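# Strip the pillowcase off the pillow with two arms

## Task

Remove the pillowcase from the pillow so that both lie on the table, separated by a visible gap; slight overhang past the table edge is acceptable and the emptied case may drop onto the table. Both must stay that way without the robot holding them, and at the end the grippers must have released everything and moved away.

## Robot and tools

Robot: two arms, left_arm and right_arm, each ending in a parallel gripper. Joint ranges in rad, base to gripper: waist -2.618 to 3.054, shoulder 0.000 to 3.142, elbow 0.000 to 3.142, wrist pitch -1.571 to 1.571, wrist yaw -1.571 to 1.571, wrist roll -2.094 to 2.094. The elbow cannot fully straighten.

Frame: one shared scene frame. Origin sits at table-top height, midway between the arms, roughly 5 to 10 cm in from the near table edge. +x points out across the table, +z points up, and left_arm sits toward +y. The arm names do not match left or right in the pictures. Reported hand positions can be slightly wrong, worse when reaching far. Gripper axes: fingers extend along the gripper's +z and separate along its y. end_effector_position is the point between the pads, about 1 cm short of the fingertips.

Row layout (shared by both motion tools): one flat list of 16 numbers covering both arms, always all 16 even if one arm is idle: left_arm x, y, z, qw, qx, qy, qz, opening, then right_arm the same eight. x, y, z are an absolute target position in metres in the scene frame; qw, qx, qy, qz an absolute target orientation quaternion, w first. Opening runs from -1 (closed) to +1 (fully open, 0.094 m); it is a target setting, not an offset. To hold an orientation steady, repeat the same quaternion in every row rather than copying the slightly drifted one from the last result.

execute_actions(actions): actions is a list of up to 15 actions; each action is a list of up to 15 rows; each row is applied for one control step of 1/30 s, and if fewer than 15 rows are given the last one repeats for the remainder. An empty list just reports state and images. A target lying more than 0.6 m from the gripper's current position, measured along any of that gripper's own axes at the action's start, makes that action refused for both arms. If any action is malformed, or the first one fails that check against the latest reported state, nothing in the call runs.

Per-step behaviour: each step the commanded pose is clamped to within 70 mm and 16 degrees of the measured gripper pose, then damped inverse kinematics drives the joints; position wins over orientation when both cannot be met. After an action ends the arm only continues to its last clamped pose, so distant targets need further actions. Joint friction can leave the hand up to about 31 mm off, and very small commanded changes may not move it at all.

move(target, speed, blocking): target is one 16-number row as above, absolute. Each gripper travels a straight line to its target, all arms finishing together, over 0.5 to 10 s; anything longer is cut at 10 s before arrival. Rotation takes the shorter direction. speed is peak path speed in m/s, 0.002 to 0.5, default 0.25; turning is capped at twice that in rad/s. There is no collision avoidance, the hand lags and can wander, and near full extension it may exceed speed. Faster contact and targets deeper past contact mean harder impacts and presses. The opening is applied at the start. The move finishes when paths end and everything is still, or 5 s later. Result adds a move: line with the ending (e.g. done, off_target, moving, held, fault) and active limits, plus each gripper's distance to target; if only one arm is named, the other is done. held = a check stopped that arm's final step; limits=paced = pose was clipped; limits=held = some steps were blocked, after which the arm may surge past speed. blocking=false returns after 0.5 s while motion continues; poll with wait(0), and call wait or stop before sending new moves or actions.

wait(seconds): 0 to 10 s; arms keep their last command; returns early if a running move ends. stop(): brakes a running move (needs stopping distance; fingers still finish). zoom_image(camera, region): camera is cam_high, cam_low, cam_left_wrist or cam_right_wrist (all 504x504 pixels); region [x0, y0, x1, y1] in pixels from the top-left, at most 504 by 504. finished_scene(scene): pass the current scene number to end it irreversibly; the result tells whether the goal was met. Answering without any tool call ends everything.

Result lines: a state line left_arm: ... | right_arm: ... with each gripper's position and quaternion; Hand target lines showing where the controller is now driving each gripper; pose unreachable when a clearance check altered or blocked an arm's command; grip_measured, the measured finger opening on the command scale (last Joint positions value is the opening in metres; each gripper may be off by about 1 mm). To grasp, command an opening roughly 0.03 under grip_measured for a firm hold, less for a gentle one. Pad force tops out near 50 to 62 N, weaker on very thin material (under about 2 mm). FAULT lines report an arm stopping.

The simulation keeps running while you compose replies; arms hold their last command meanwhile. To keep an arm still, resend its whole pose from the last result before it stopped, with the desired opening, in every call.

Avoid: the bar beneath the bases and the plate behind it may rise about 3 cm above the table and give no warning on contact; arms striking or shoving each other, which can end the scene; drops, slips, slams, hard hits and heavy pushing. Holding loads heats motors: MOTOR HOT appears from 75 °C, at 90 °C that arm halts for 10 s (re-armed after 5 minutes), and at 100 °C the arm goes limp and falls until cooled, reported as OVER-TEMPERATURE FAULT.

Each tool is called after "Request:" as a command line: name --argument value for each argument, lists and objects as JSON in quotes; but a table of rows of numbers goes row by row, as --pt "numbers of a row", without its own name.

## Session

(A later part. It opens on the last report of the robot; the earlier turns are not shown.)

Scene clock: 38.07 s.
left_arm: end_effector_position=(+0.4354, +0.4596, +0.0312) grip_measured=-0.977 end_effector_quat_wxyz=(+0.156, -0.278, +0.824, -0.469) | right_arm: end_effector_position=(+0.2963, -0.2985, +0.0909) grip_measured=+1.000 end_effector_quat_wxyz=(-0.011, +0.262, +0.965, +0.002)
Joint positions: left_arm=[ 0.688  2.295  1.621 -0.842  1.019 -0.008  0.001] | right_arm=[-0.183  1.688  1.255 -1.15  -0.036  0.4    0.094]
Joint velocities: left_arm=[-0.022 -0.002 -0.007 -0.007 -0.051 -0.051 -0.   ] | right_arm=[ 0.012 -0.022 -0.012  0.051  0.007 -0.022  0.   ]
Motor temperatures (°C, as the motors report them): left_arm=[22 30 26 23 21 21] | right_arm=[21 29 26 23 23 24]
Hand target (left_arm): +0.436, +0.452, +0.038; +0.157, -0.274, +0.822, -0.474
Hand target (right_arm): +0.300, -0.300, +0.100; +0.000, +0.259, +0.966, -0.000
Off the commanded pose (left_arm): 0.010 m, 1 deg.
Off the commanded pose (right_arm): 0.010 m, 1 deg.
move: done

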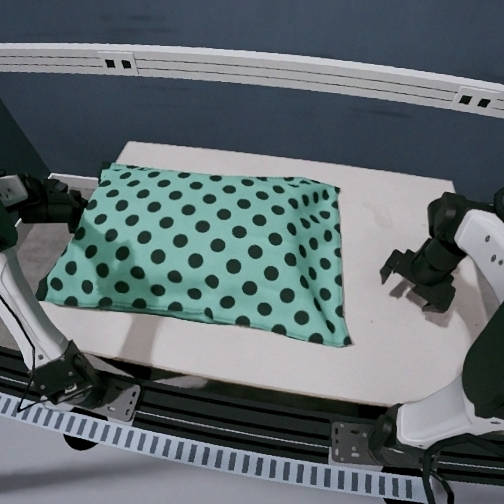

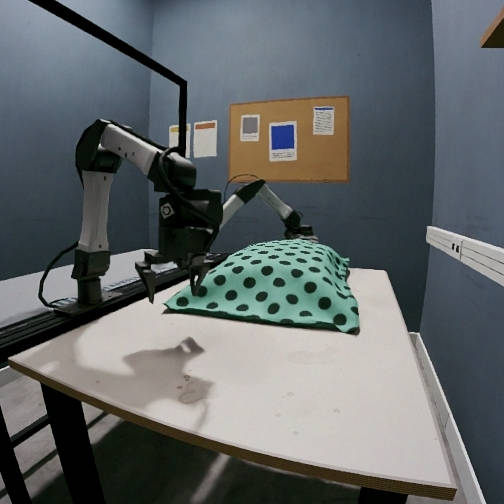

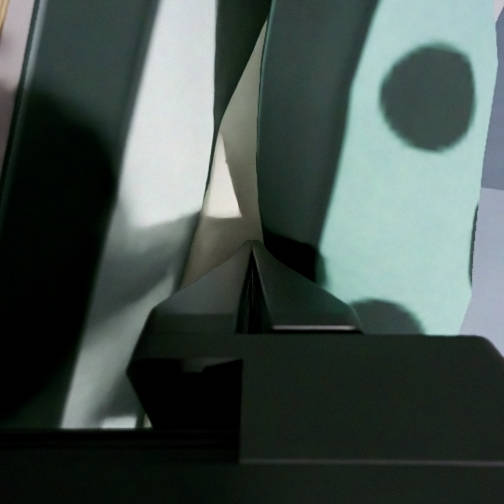

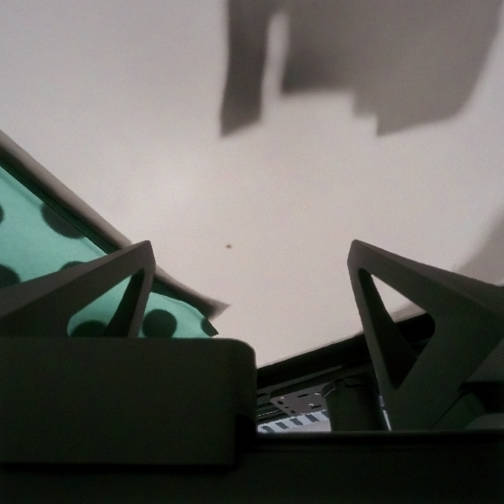

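Request:
move --target '[0.436,0.452,0.085,0.158,-0.274,0.822,-0.474,-1, 0.3,-0.3,0.1,0,0.259,0.966,0,1]' --speed 0.06

Scene clock: 39.53 s.
left_arm: end_effector_position=(+0.4321, +0.4579, +0.0700) grip_measured=-0.977 end_effector_quat_wxyz=(+0.152, -0.283, +0.822, -0.470) | right_arm: end_effector_position=(+0.2963, -0.2985, +0.0909) grip_measured=+1.000 end_effector_quat_wxyz=(-0.011, +0.262, +0.965, +0.002)
Joint positions: left_arm=[ 0.688  2.22   1.656 -0.957  1.019 -0.019  0.001] | right_arm=[-0.183  1.688  1.255 -1.15  -0.036  0.4    0.094]
Joint velocities: left_arm=[ 0.002  0.002 -0.027 -0.139  0.051  0.022 -0.001] | right_arm=[ 0.007 -0.002 -0.007 -0.066  0.022  0.066  0.   ]
Motor temperatures (°C, as the motors report them): left_arm=[22 30 27 23 22 21] | right_arm=[21 29 27 23 23 24]
Hand target (left_arm): +0.437, +0.453, +0.085; +0.158, -0.274, +0.822, -0.474
Hand target (right_arm): +0.300, -0.300, +0.100; +0.000, +0.259, +0.966, -0.000
Off the commanded pose (left_arm): 0.017 m, 1 deg.
Off the commanded pose (right_arm): 0.010 m, 1 deg.
move: off_target (left_arm)

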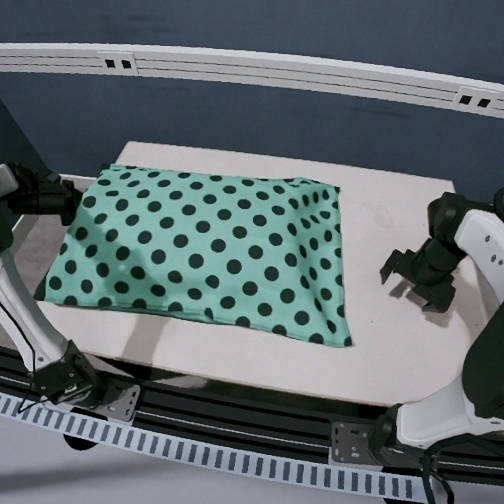

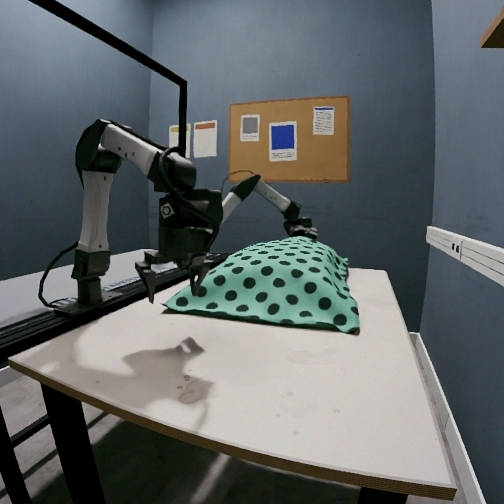

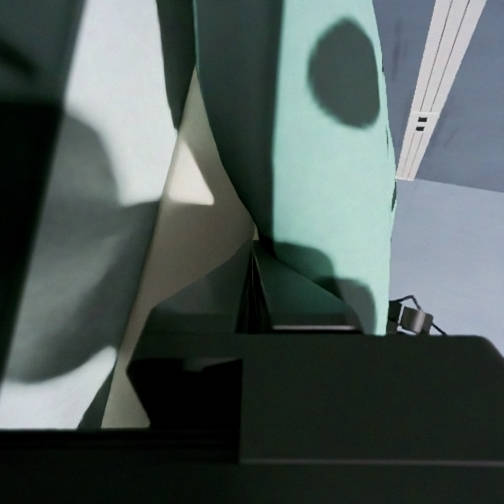

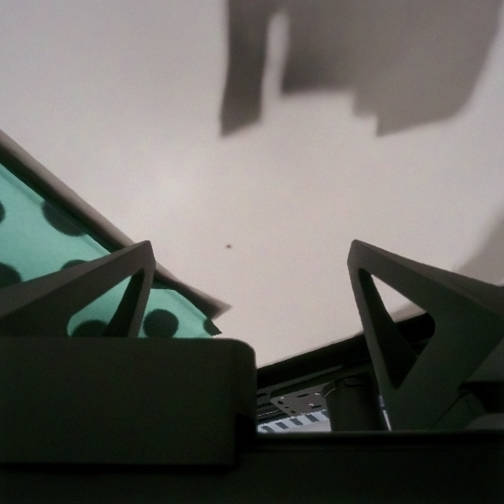

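Request:
move --target '[0.434,0.455,0.085,0.158,-0.274,0.822,-0.474,1, 0.3,-0.3,0.1,0,0.259,0.966,0,1]' --speed 0.06

Scene clock: 40.40 s.
left_arm: end_effector_position=(+0.4304, +0.4570, +0.0695) grip_measured=+1.000 end_effector_quat_wxyz=(+0.147, -0.286, +0.822, -0.470) | right_arm: end_effector_position=(+0.2963, -0.2985, +0.0909) grip_measured=+1.000 end_effector_quat_wxyz=(-0.011, +0.262, +0.965, +0.002)
Joint positions: left_arm=[ 0.688  2.22   1.656 -0.969  1.015 -0.019  0.094] | right_arm=[-0.183  1.688  1.255 -1.15  -0.036  0.4    0.094]
Joint velocities: left_arm=[ 0.002  0.002 -0.012 -0.022 -0.037 -0.081  0.   ] | right_arm=[-0.002  0.002  0.007  0.081  0.066  0.022  0.   ]
Motor temperatures (°C, as the motors report them): left_arm=[22 31 27 22 22 21] | right_arm=[21 29 27 23 23 24]
Hand target (left_arm): +0.434, +0.455, +0.085; +0.158, -0.274, +0.822, -0.474
Hand target (right_arm): +0.300, -0.300, +0.100; +0.000, +0.259, +0.966, -0.000
Off the commanded pose (left_arm): 0.016 m, 2 deg.
Off the commanded pose (right_arm): 0.010 m, 1 deg.
move: off_target (left_arm)

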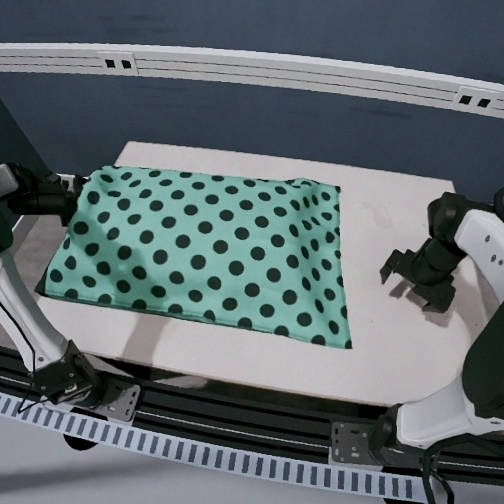

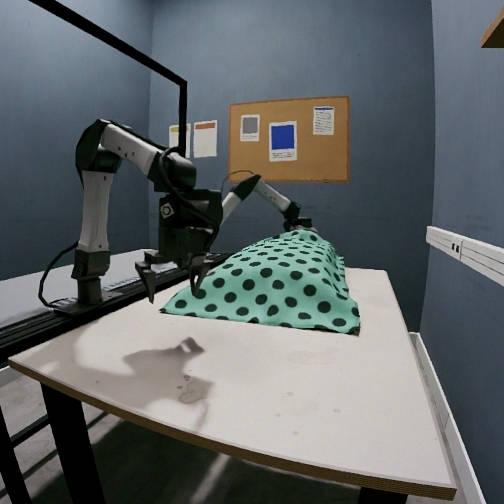

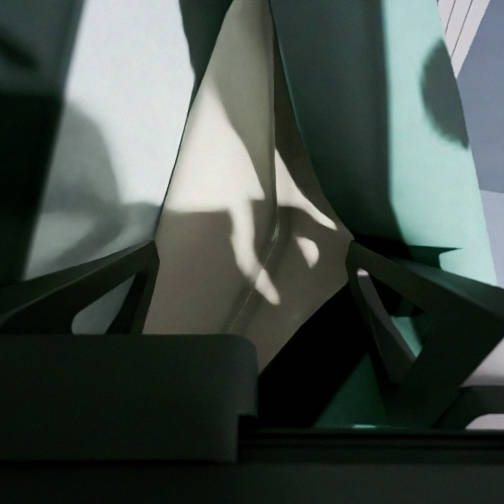

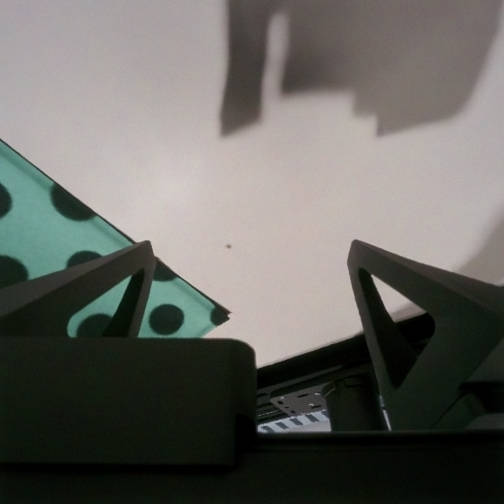

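Request:
move --target '[0.458,0.422,0.072,0.158,-0.274,0.822,-0.474,1, 0.3,-0.3,0.1,0,0.259,0.966,0,1]' --speed 0.05

Scene clock: 41.97 s.
left_arm: end_effector_position=(+0.4581, +0.4321, +0.0645) grip_measured=+1.000 end_effector_quat_wxyz=(+0.158, -0.281, +0.823, -0.468) | right_arm: end_effector_position=(+0.2963, -0.2985, +0.0909) grip_measured=+1.000 end_effector_quat_wxyz=(-0.011, +0.262, +0.965, +0.002)
Joint positions: left_arm=[ 0.603  2.211  1.61  -0.771  1.008 -0.18   0.094] | right_arm=[-0.183  1.688  1.255 -1.15  -0.036  0.4    0.094]
Joint velocities: left_arm=[-0.007 -0.012 -0.007 -0.007  0.007  0.022  0.   ] | right_arm=[-0.007  0.007  0.022 -0.051 -0.051 -0.066  0.   ]
Motor temperatures (°C, as the motors report them): left_arm=[22 32 27 23 22 21] | right_arm=[21 29 27 23 23 24]
Hand target (left_arm): +0.458, +0.422, +0.072; +0.157, -0.273, +0.823, -0.473
Hand target (right_arm): +0.300, -0.300, +0.100; +0.000, +0.259, +0.966, -0.000
Off the commanded pose (left_arm): 0.013 m, 1 deg.
Off the commanded pose (right_arm): 0.010 m, 1 deg.
move: off_target (left_arm)

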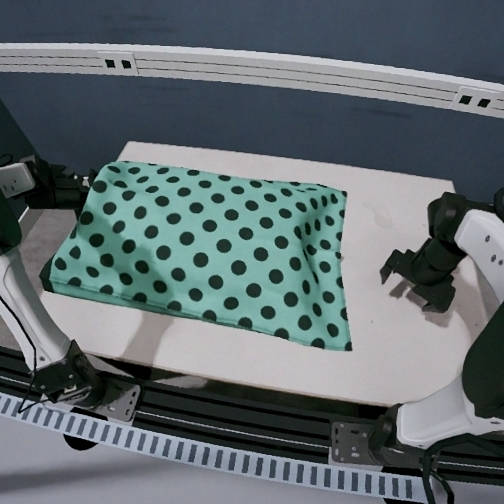

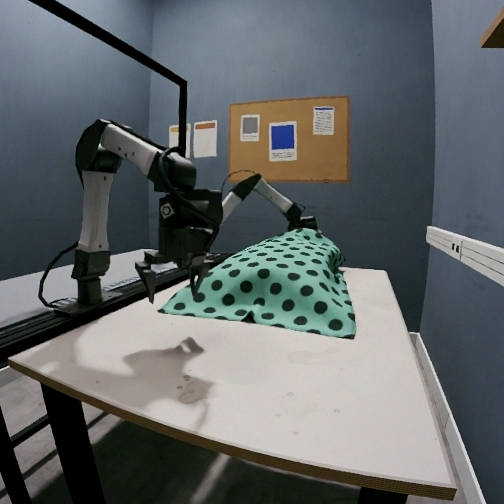

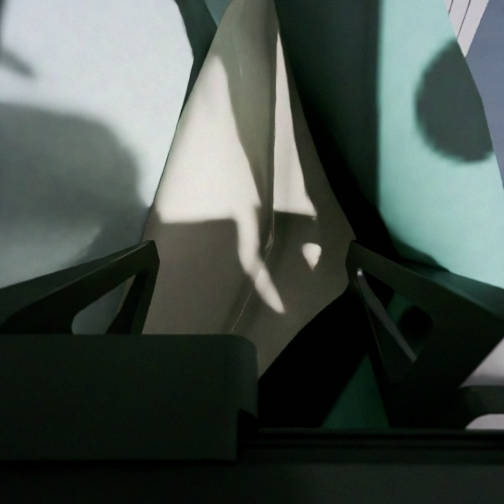

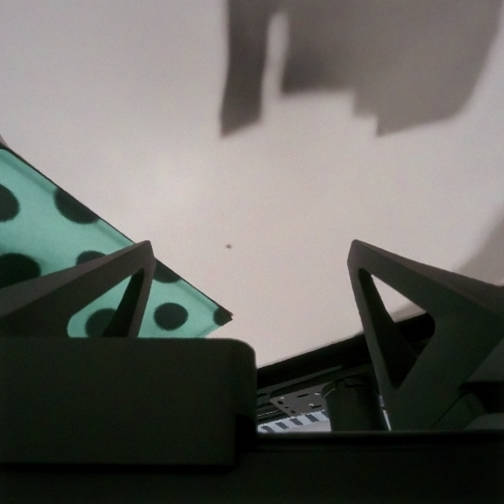

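Request:
move --target '[0.458,0.422,0.072,0.158,-0.274,0.822,-0.474,-1, 0.3,-0.3,0.1,0,0.259,0.966,0,1]' --speed 0.05

Scene clock: 42.87 s.
left_arm: end_effector_position=(+0.4590, +0.4303, +0.0644) grip_measured=-0.977 end_effector_quat_wxyz=(+0.157, -0.280, +0.823, -0.469) | right_arm: end_effector_position=(+0.2963, -0.2985, +0.0909) grip_measured=+1.000 end_effector_quat_wxyz=(-0.011, +0.262, +0.965, +0.002)
Joint positions: left_arm=[ 0.599  2.211  1.609 -0.767  1.008 -0.184  0.001] | right_arm=[-0.183  1.688  1.255 -1.15  -0.036  0.4    0.094]
Joint velocities: left_arm=[-0.007 -0.002  0.002  0.081 -0.051 -0.022  0.   ] | right_arm=[-0.002 -0.012 -0.012  0.007 -0.037  0.007  0.   ]
Motor temperatures (°C, as the motors report them): left_arm=[22 32 27 23 22 21] | right_arm=[21 29 27 23 23 24]
Hand target (left_arm): +0.458, +0.422, +0.072; +0.157, -0.274, +0.822, -0.474
Hand target (right_arm): +0.300, -0.300, +0.100; +0.000, +0.259, +0.966, -0.000
Off the commanded pose (left_arm): 0.011 m, 1 deg.
Off the commanded pose (right_arm): 0.010 m, 1 deg.
move: off_target (left_arm)

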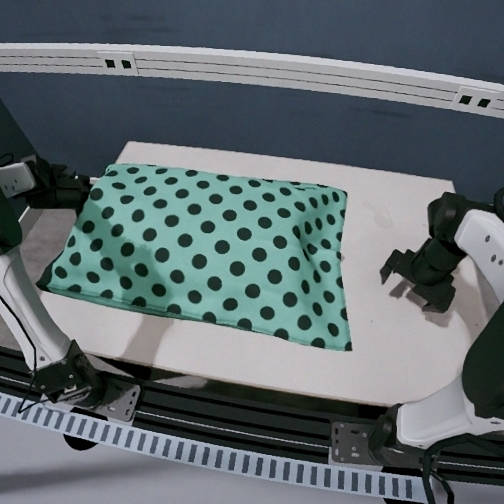

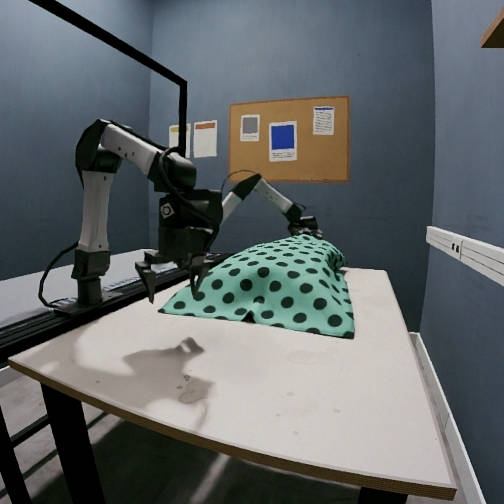

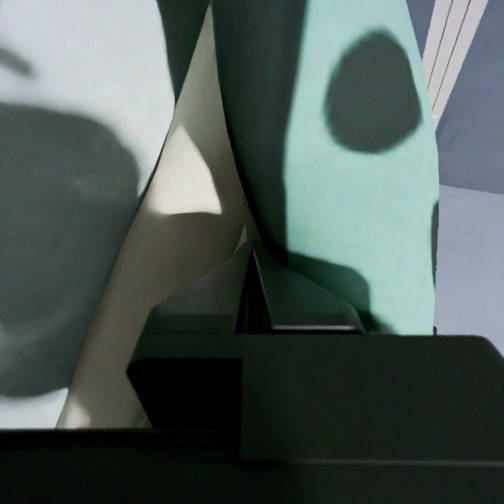

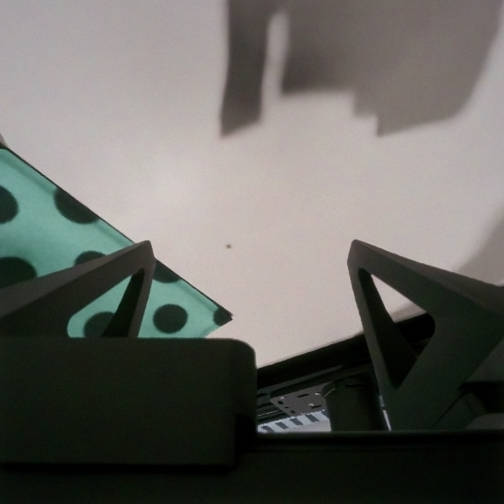

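Request:
move --target '[0.458,0.422,0.072,0.158,-0.274,0.822,-0.474,-1, 0.38,-0.2,0.11,0,0,1,0,1]' --speed 0.25

Scene clock: 45.00 s.
left_arm: end_effector_position=(+0.4591, +0.4304, +0.0644) grip_measured=-0.977 end_effector_quat_wxyz=(+0.157, -0.280, +0.823, -0.469) | right_arm: end_effector_position=(+0.3785, -0.1997, +0.1098) grip_measured=+1.000 end_effector_quat_wxyz=(+0.002, +0.005, +1.000, +0.006)
Joint positions: left_arm=[ 0.599  2.211  1.609 -0.767  1.008 -0.185  0.001] | right_arm=[ 0.105  1.972  1.706 -1.281 -0.036  0.169  0.094]
Joint velocities: left_arm=[ 0.012  0.002  0.002 -0.022 -0.037  0.007  0.   ] | right_arm=[ 0.022 -0.007  0.002  0.007 -0.022 -0.037  0.   ]
Motor temperatures (°C, as the motors report them): left_arm=[22 33 27 23 22 21] | right_arm=[21 30 27 23 23 24]
Hand target (left_arm): +0.458, +0.422, +0.072; +0.158, -0.274, +0.822, -0.474
Hand target (right_arm): +0.379, -0.200, +0.111; -0.001, -0.000, +1.000, +0.001
Off the commanded pose (left_arm): 0.011 m, 1 deg.
Off the commanded pose (right_arm): 0.002 m, 1 deg.
move: off_target (left_arm)

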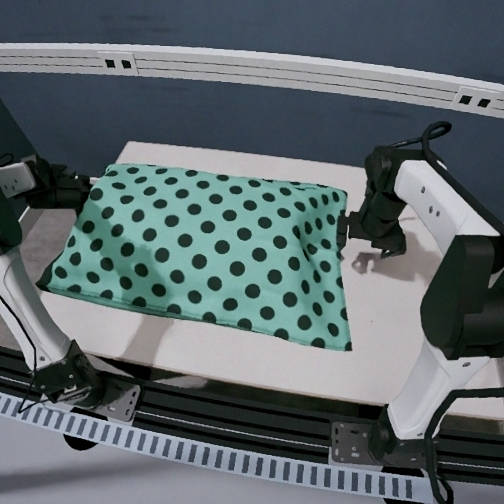

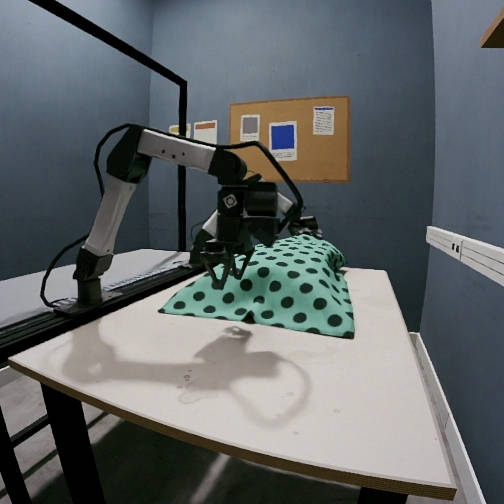

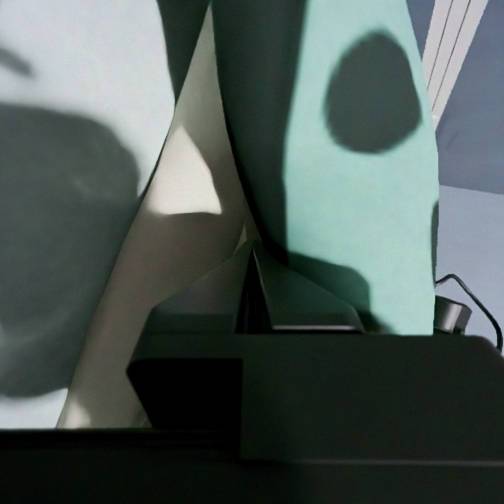

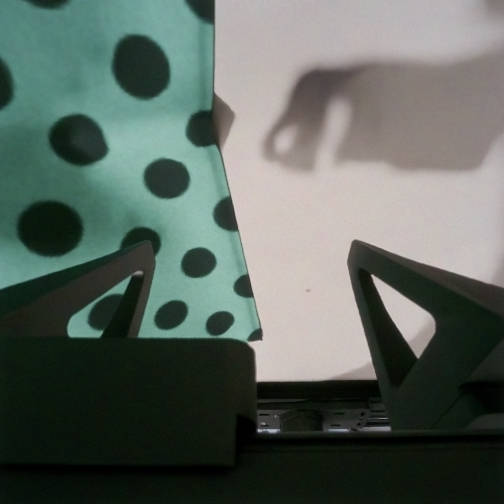

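Request:
move --target '[0.458,0.422,0.072,0.158,-0.274,0.822,-0.474,-1, 0.41,-0.195,0.06,0,0,1,0,1]' --speed 0.1

Scene clock: 46.47 s.
left_arm: end_effector_position=(+0.4591, +0.4304, +0.0644) grip_measured=-0.977 end_effector_quat_wxyz=(+0.157, -0.280, +0.823, -0.469) | right_arm: end_effector_position=(+0.4037, -0.1972, +0.0579) grip_measured=+1.000 end_effector_quat_wxyz=(-0.011, +0.005, +1.000, +0.003)
Joint positions: left_arm=[ 0.599  2.211  1.609 -0.767  1.008 -0.185  0.001] | right_arm=[ 0.105  2.126  1.73  -1.179 -0.035  0.168  0.094]
Joint velocities: left_arm=[-0.007 -0.002  0.002  0.081  0.022 -0.007  0.001] | right_arm=[ 0.022 -0.012 -0.002  0.022  0.066 -0.022  0.   ]
Motor temperatures (°C, as the motors report them): left_arm=[22 34 27 23 22 21] | right_arm=[21 30 28 23 23 24]
Hand target (left_arm): +0.458, +0.422, +0.072; +0.158, -0.274, +0.822, -0.474
Hand target (right_arm): +0.410, -0.195, +0.060; -0.000, +0.000, +1.000, +0.000
Off the commanded pose (left_arm): 0.011 m, 1 deg.
Off the commanded pose (right_arm): 0.007 m, 1 deg.
move: off_target (left_arm)

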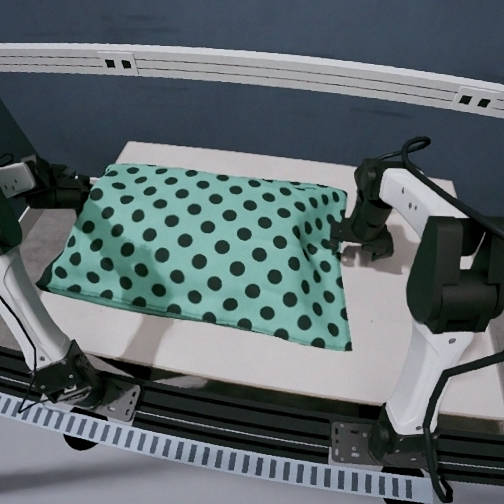

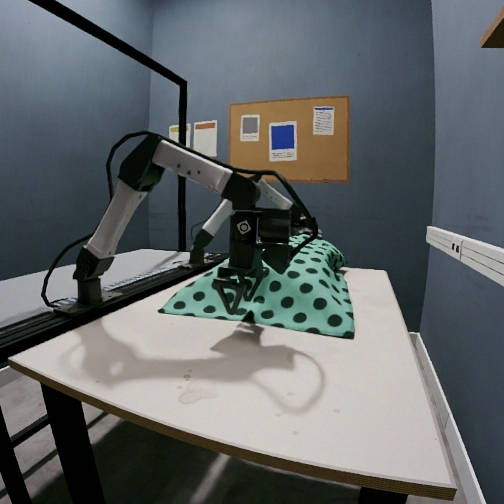

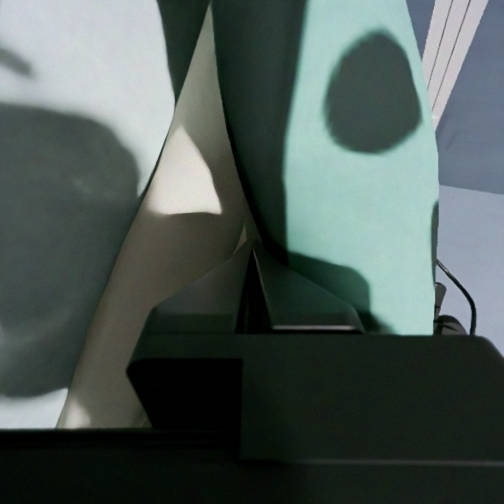

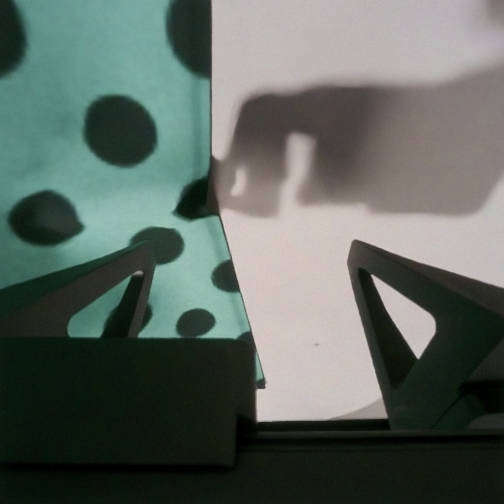

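Request:
move --target '[0.458,0.422,0.072,0.158,-0.274,0.822,-0.474,-1, 0.412,-0.168,0.07,0,0.707,0.707,0,0.4]' --speed 0.2

Scene clock: 51.17 s.
left_arm: end_effector_position=(+0.4591, +0.4304, +0.0644) grip_measured=-0.977 end_effector_quat_wxyz=(+0.157, -0.280, +0.823, -0.469) | right_arm: end_effector_position=(+0.4110, -0.1697, +0.0709) grip_measured=+0.402 end_effector_quat_wxyz=(-0.002, +0.706, +0.708, +0.006)
Joint positions: left_arm=[ 0.599  2.211  1.609 -0.767  1.008 -0.185  0.001] | right_arm=[ 0.166  2.138  1.804 -1.209 -0.034  1.788  0.066]
Joint velocities: left_arm=[-0.002 -0.007 -0.012 -0.051 -0.037 -0.022 -0.   ] | right_arm=[ 0.007 -0.012 -0.002 -0.037 -0.007  0.022  0.   ]
Motor temperatures (°C, as the motors report them): left_arm=[22 35 27 23 22 21] | right_arm=[21 31 28 23 23 24]
Hand target (left_arm): +0.458, +0.422, +0.072; +0.158, -0.274, +0.822, -0.474
Hand target (right_arm): +0.412, -0.168, +0.070; -0.000, +0.707, +0.707, +0.000
Off the commanded pose (left_arm): 0.011 m, 1 deg.
Off the commanded pose (right_arm): 0.002 m, 1 deg.
move: off_target (left_arm)

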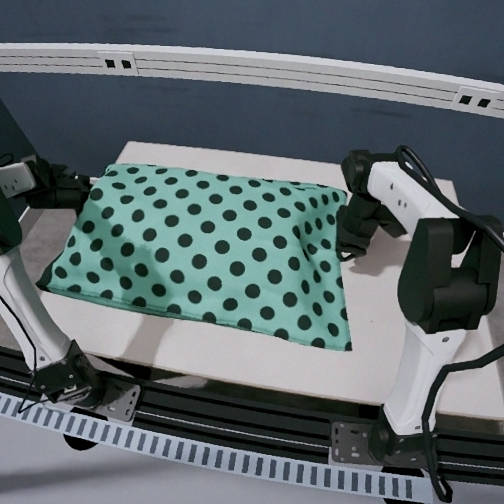

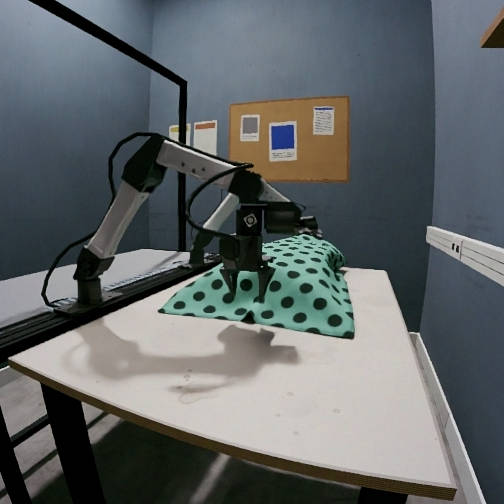

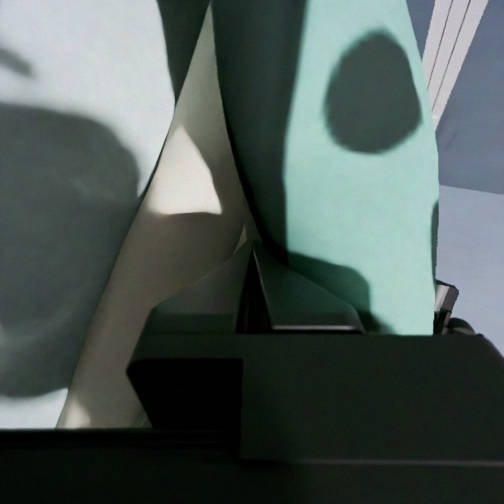

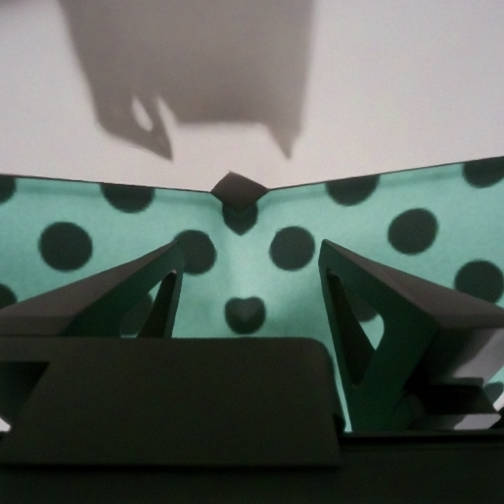

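Request:
move --target '[0.458,0.422,0.072,0.158,-0.274,0.822,-0.474,-1, 0.414,-0.17,0.014,0,0.707,0.707,0,0.4]' --speed 0.08

Request:
move --target '[0.458,0.422,0.072,0.158,-0.274,0.822,-0.474,-1, 0.414,-0.17,0.014,0,0.707,0.707,0,-1]' --speed 0.08

Scene clock: 52.57 s.
left_arm: end_effector_position=(+0.4591, +0.4304, +0.0644) grip_measured=-0.977 end_effector_quat_wxyz=(+0.157, -0.280, +0.823, -0.469) | right_arm: end_effector_position=(+0.4169, -0.1698, +0.0199) grip_measured=+0.402 end_effector_quat_wxyz=(-0.002, +0.707, +0.707, +0.006)
Joint positions: left_arm=[ 0.599  2.211  1.609 -0.767  1.008 -0.185  0.001] | right_arm=[ 0.166  2.204  1.704 -1.043 -0.033  1.79   0.066]
Joint velocities: left_arm=[-0.012 -0.007  0.002  0.051 -0.066 -0.037  0.001] | right_arm=[ 0.002 -0.032 -0.002 -0.037 -0.007  0.007 -0.   ]
Motor temperatures (°C, as the motors report them): left_arm=[22 36 27 23 22 21] | right_arm=[21 32 28 23 23 24]
Hand target (left_arm): +0.458, +0.422, +0.072; +0.158, -0.274, +0.822, -0.474
Hand target (right_arm): +0.415, -0.170, +0.014; -0.000, +0.707, +0.707, -0.000
Off the commanded pose (left_arm): 0.011 m, 1 deg.
Off the commanded pose (right_arm): 0.007 m, 1 deg.
move: off_target (left_arm)

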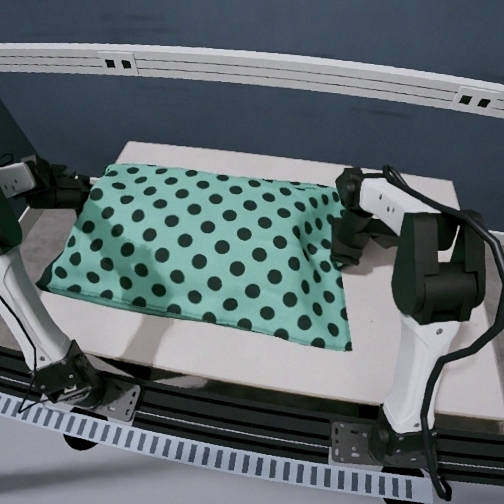

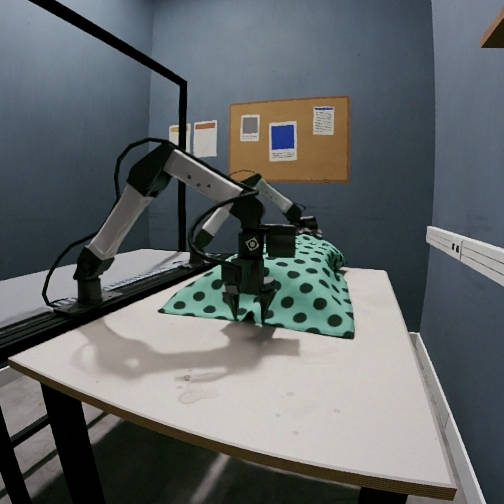

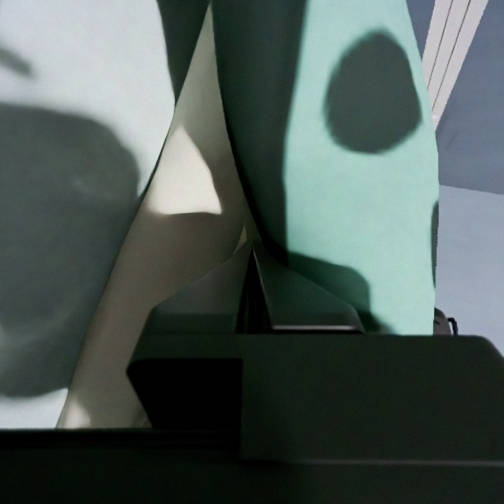

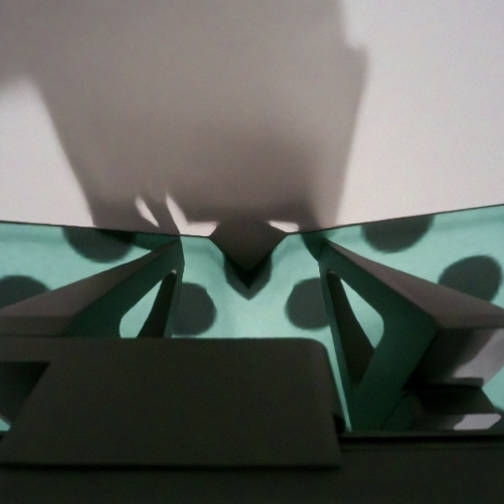

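Scene clock: 53.27 s.
left_arm: end_effector_position=(+0.4591, +0.4304, +0.0644) grip_measured=-0.977 end_effector_quat_wxyz=(+0.157, -0.280, +0.823, -0.469) | right_arm: end_effector_position=(+0.4173, -0.1697, +0.0199) grip_measured=-0.962 end_effector_quat_wxyz=(-0.001, +0.707, +0.707, +0.007)
Joint positions: left_arm=[ 0.599  2.211  1.609 -0.767  1.008 -0.185  0.001] | right_arm=[ 0.166  2.204  1.704 -1.042 -0.033  1.79   0.002]
Joint velocities: left_arm=[-0.022  0.007 -0.007  0.037 -0.11   0.095  0.002] | right_arm=[-0.007 -0.007 -0.012  0.007  0.007 -0.037  0.   ]
Motor temperatures (°C, as the motors report them): left_arm=[22 36 27 23 22 21] | right_arm=[21 32 28 23 23 24]
Hand target (left_arm): +0.458, +0.422, +0.072; +0.158, -0.274, +0.822, -0.474
Hand target (right_arm): +0.414, -0.170, +0.014; -0.000, +0.707, +0.707, -0.000
Off the commanded pose (left_arm): 0.011 m, 1 deg.
Off the commanded pose (right_arm): 0.007 m, 1 deg.
move: off_target (left_arm)

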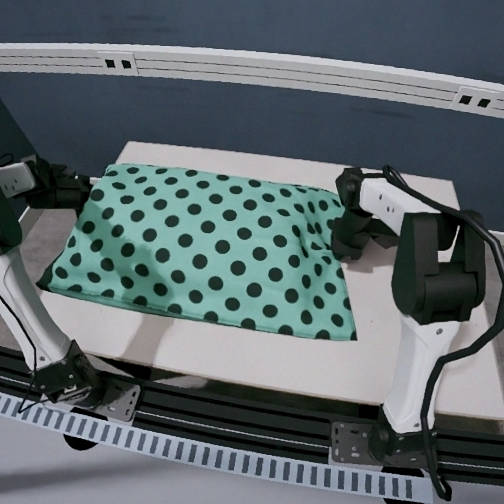

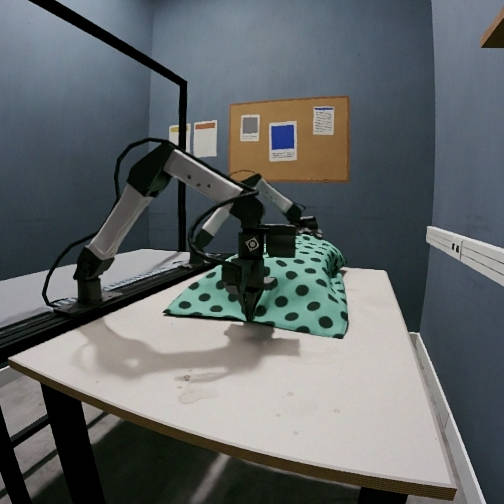

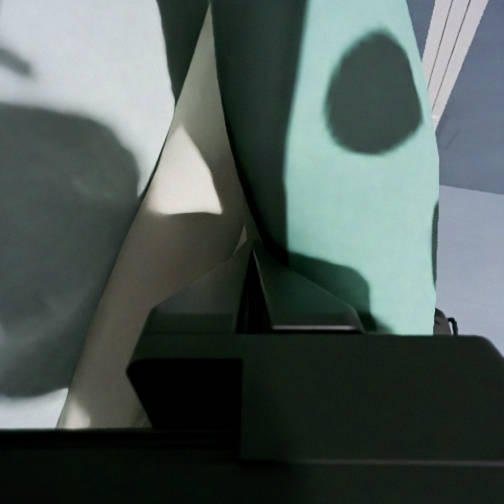

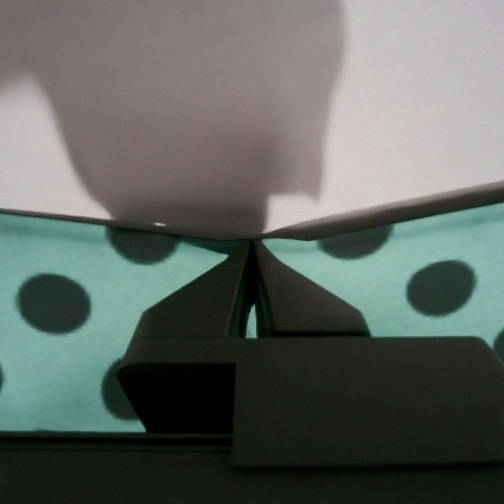

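Request:
move --target '[0.458,0.422,0.075,0.158,-0.274,0.822,-0.474,1, 0.414,-0.17,0.014,0,0.707,0.707,0,-1]' --speed 0.08

Request:
move --target '[0.478,0.385,0.068,0.158,-0.274,0.822,-0.474,1, 0.414,-0.17,0.014,0,0.707,0.707,0,-1]' --speed 0.05

Scene clock: 54.20 s.
left_arm: end_effector_position=(+0.4589, +0.4309, +0.0635) grip_measured=+1.000 end_effector_quat_wxyz=(+0.156, -0.282, +0.824, -0.466) | right_arm: end_effector_position=(+0.4173, -0.1697, +0.0199) grip_measured=-0.962 end_effector_quat_wxyz=(-0.001, +0.707, +0.707, +0.007)
Joint positions: left_arm=[ 0.599  2.211  1.609 -0.767  1.001 -0.187  0.094] | right_arm=[ 0.166  2.204  1.704 -1.042 -0.033  1.79   0.002]
Joint velocities: left_arm=[-0.007  0.012  0.002 -0.007 -0.051  0.007  0.   ] | right_arm=[-0.012 -0.017 -0.012  0.022  0.022  0.022  0.   ]
Motor temperatures (°C, as the motors report them): left_arm=[22 36 27 23 22 21] | right_arm=[21 32 28 23 23 24]
Hand target (left_arm): +0.458, +0.422, +0.075; +0.158, -0.274, +0.822, -0.474
Hand target (right_arm): +0.414, -0.170, +0.014; -0.000, +0.707, +0.707, -0.000
Off the commanded pose (left_arm): 0.015 m, 1 deg.
Off the commanded pose (right_arm): 0.007 m, 1 deg.
move: off_target (left_arm)

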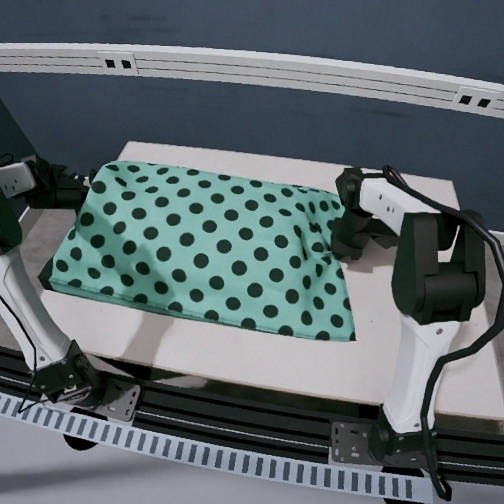

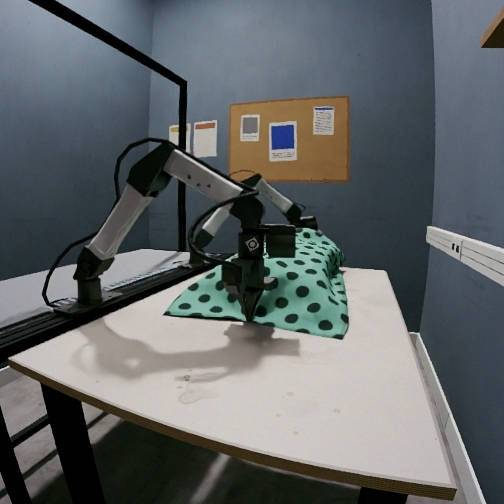

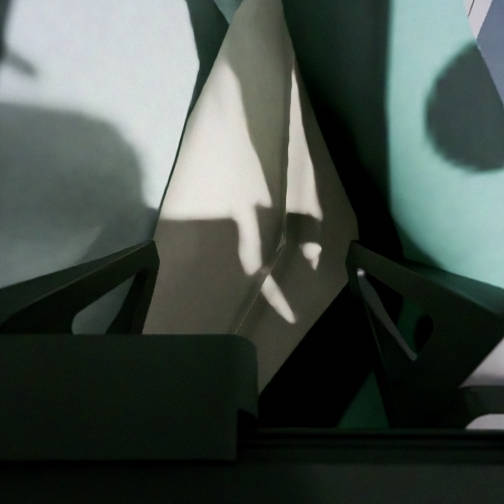

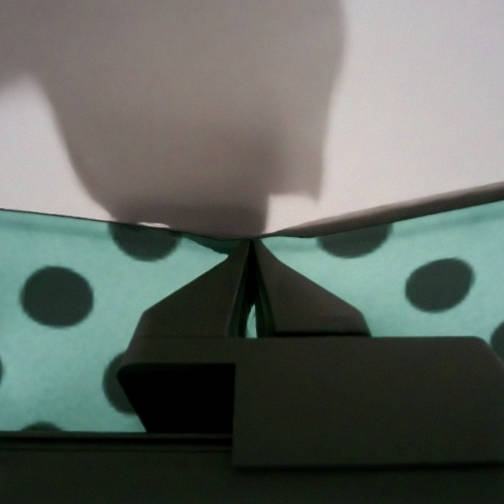

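Scene clock: 55.53 s.
left_arm: end_effector_position=(+0.4792, +0.3970, +0.0605) grip_measured=+1.000 end_effector_quat_wxyz=(+0.159, -0.283, +0.822, -0.467) | right_arm: end_effector_position=(+0.4173, -0.1697, +0.0199) grip_measured=-0.962 end_effector_quat_wxyz=(-0.001, +0.707, +0.707, +0.007)
Joint positions: left_arm=[ 0.507  2.185  1.536 -0.573  0.979 -0.359  0.094] | right_arm=[ 0.166  2.204  1.704 -1.042 -0.033  1.79   0.002]
Joint velocities: left_arm=[ 0.012 -0.027 -0.002  0.051  0.007 -0.037  0.   ] | right_arm=[ 0.002 -0.002  0.012  0.037 -0.081 -0.051 -0.001]
Motor temperatures (°C, as the motors report them): left_arm=[22 37 27 23 22 21] | right_arm=[21 33 28 23 23 24]
Hand target (left_arm): +0.477, +0.385, +0.067; +0.157, -0.274, +0.823, -0.473
Hand target (right_arm): +0.414, -0.170, +0.014; -0.000, +0.707, +0.707, -0.000
Off the commanded pose (left_arm): 0.014 m, 1 deg.
Off the commanded pose (right_arm): 0.007 m, 1 deg.
move: off_target (left_arm)

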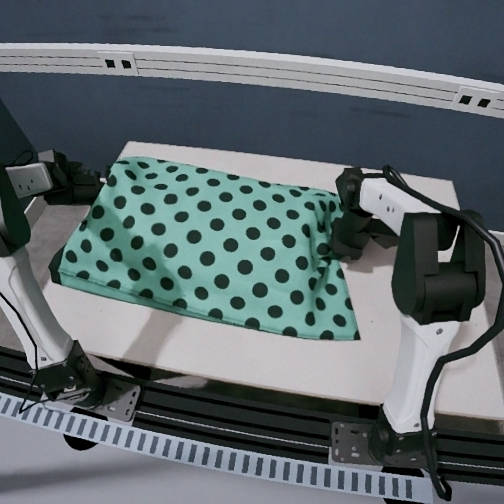

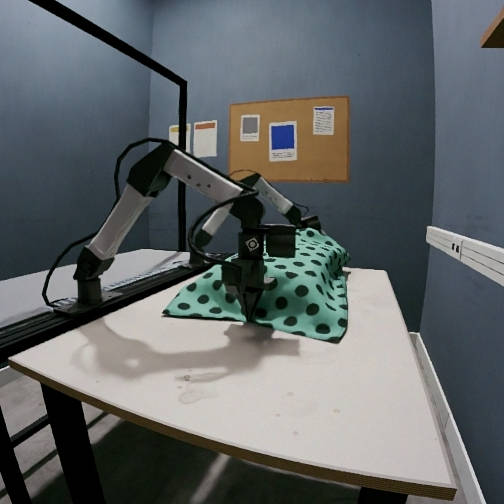

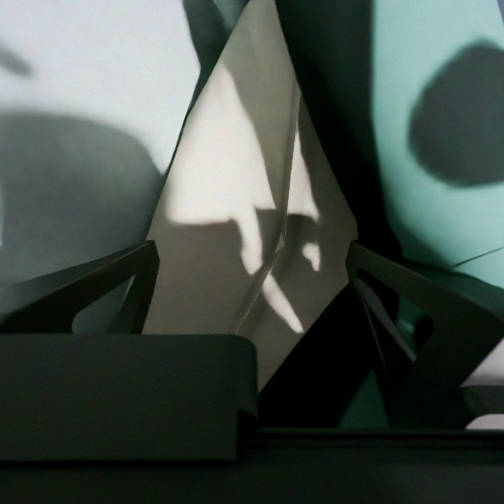

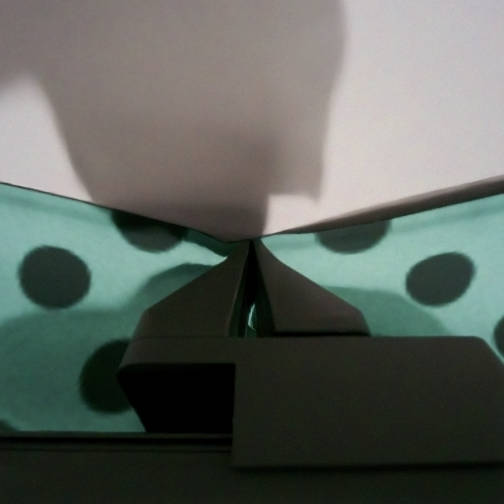

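Request:
move --target '[0.40,0.51,0.075,0.199,-0.245,0.738,-0.597,1, 0.414,-0.17,0.014,0,0.707,0.707,0,-1]' --speed 0.12

Scene clock: 58.43 s.
left_arm: end_effector_position=(+0.4000, +0.5104, +0.0732) grip_measured=+1.000 end_effector_quat_wxyz=(+0.206, -0.260, +0.737, -0.588) | right_arm: end_effector_position=(+0.4173, -0.1697, +0.0199) grip_measured=-0.962 end_effector_quat_wxyz=(-0.001, +0.707, +0.707, +0.007)
Joint positions: left_arm=[ 0.878  2.508  1.937 -1.542  1.293  0.609  0.094] | right_arm=[ 0.166  2.204  1.704 -1.042 -0.033  1.79   0.002]
Joint velocities: left_arm=[-0.002  0.007  0.012  0.037 -0.022  0.022  0.   ] | right_arm=[ 0.002 -0.007  0.007 -0.022  0.037  0.037 -0.001]
Motor temperatures (°C, as the motors report them): left_arm=[22 38 27 23 22 21] | right_arm=[21 34 28 23 23 24]
Hand target (left_arm): +0.402, +0.511, +0.076; +0.209, -0.255, +0.738, -0.589
Hand target (right_arm): +0.414, -0.170, +0.014; -0.000, +0.707, +0.707, -0.000
Off the commanded pose (left_arm): 0.002 m, 2 deg.
Off the commanded pose (right_arm): 0.007 m, 1 deg.
joint sent to its limit (left arm) — the command would take joint 4 (wrist pitch) past its lower limit, so that joint was sent only as far as its limit.
move: done

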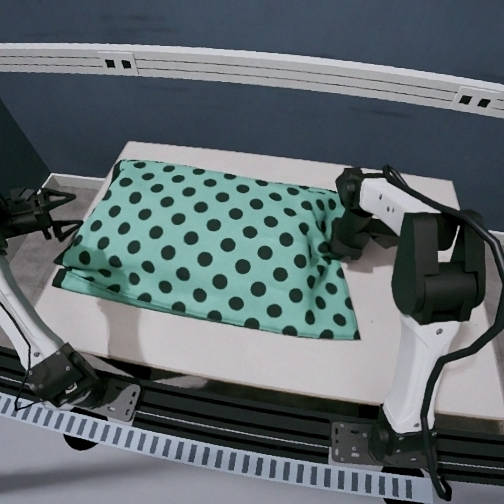

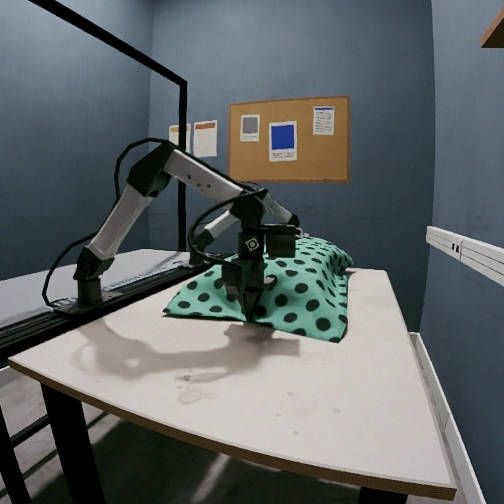

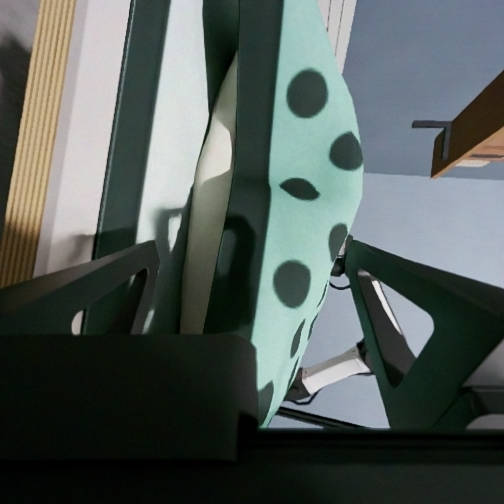

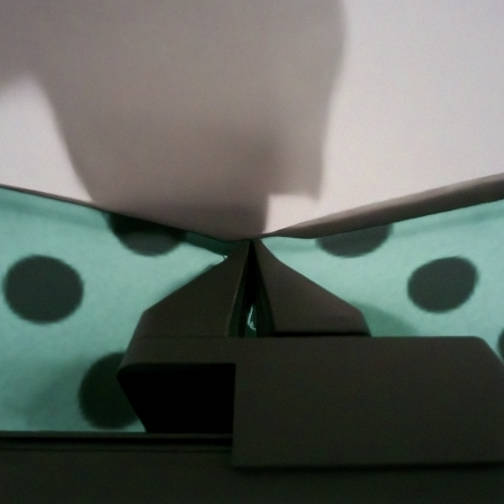

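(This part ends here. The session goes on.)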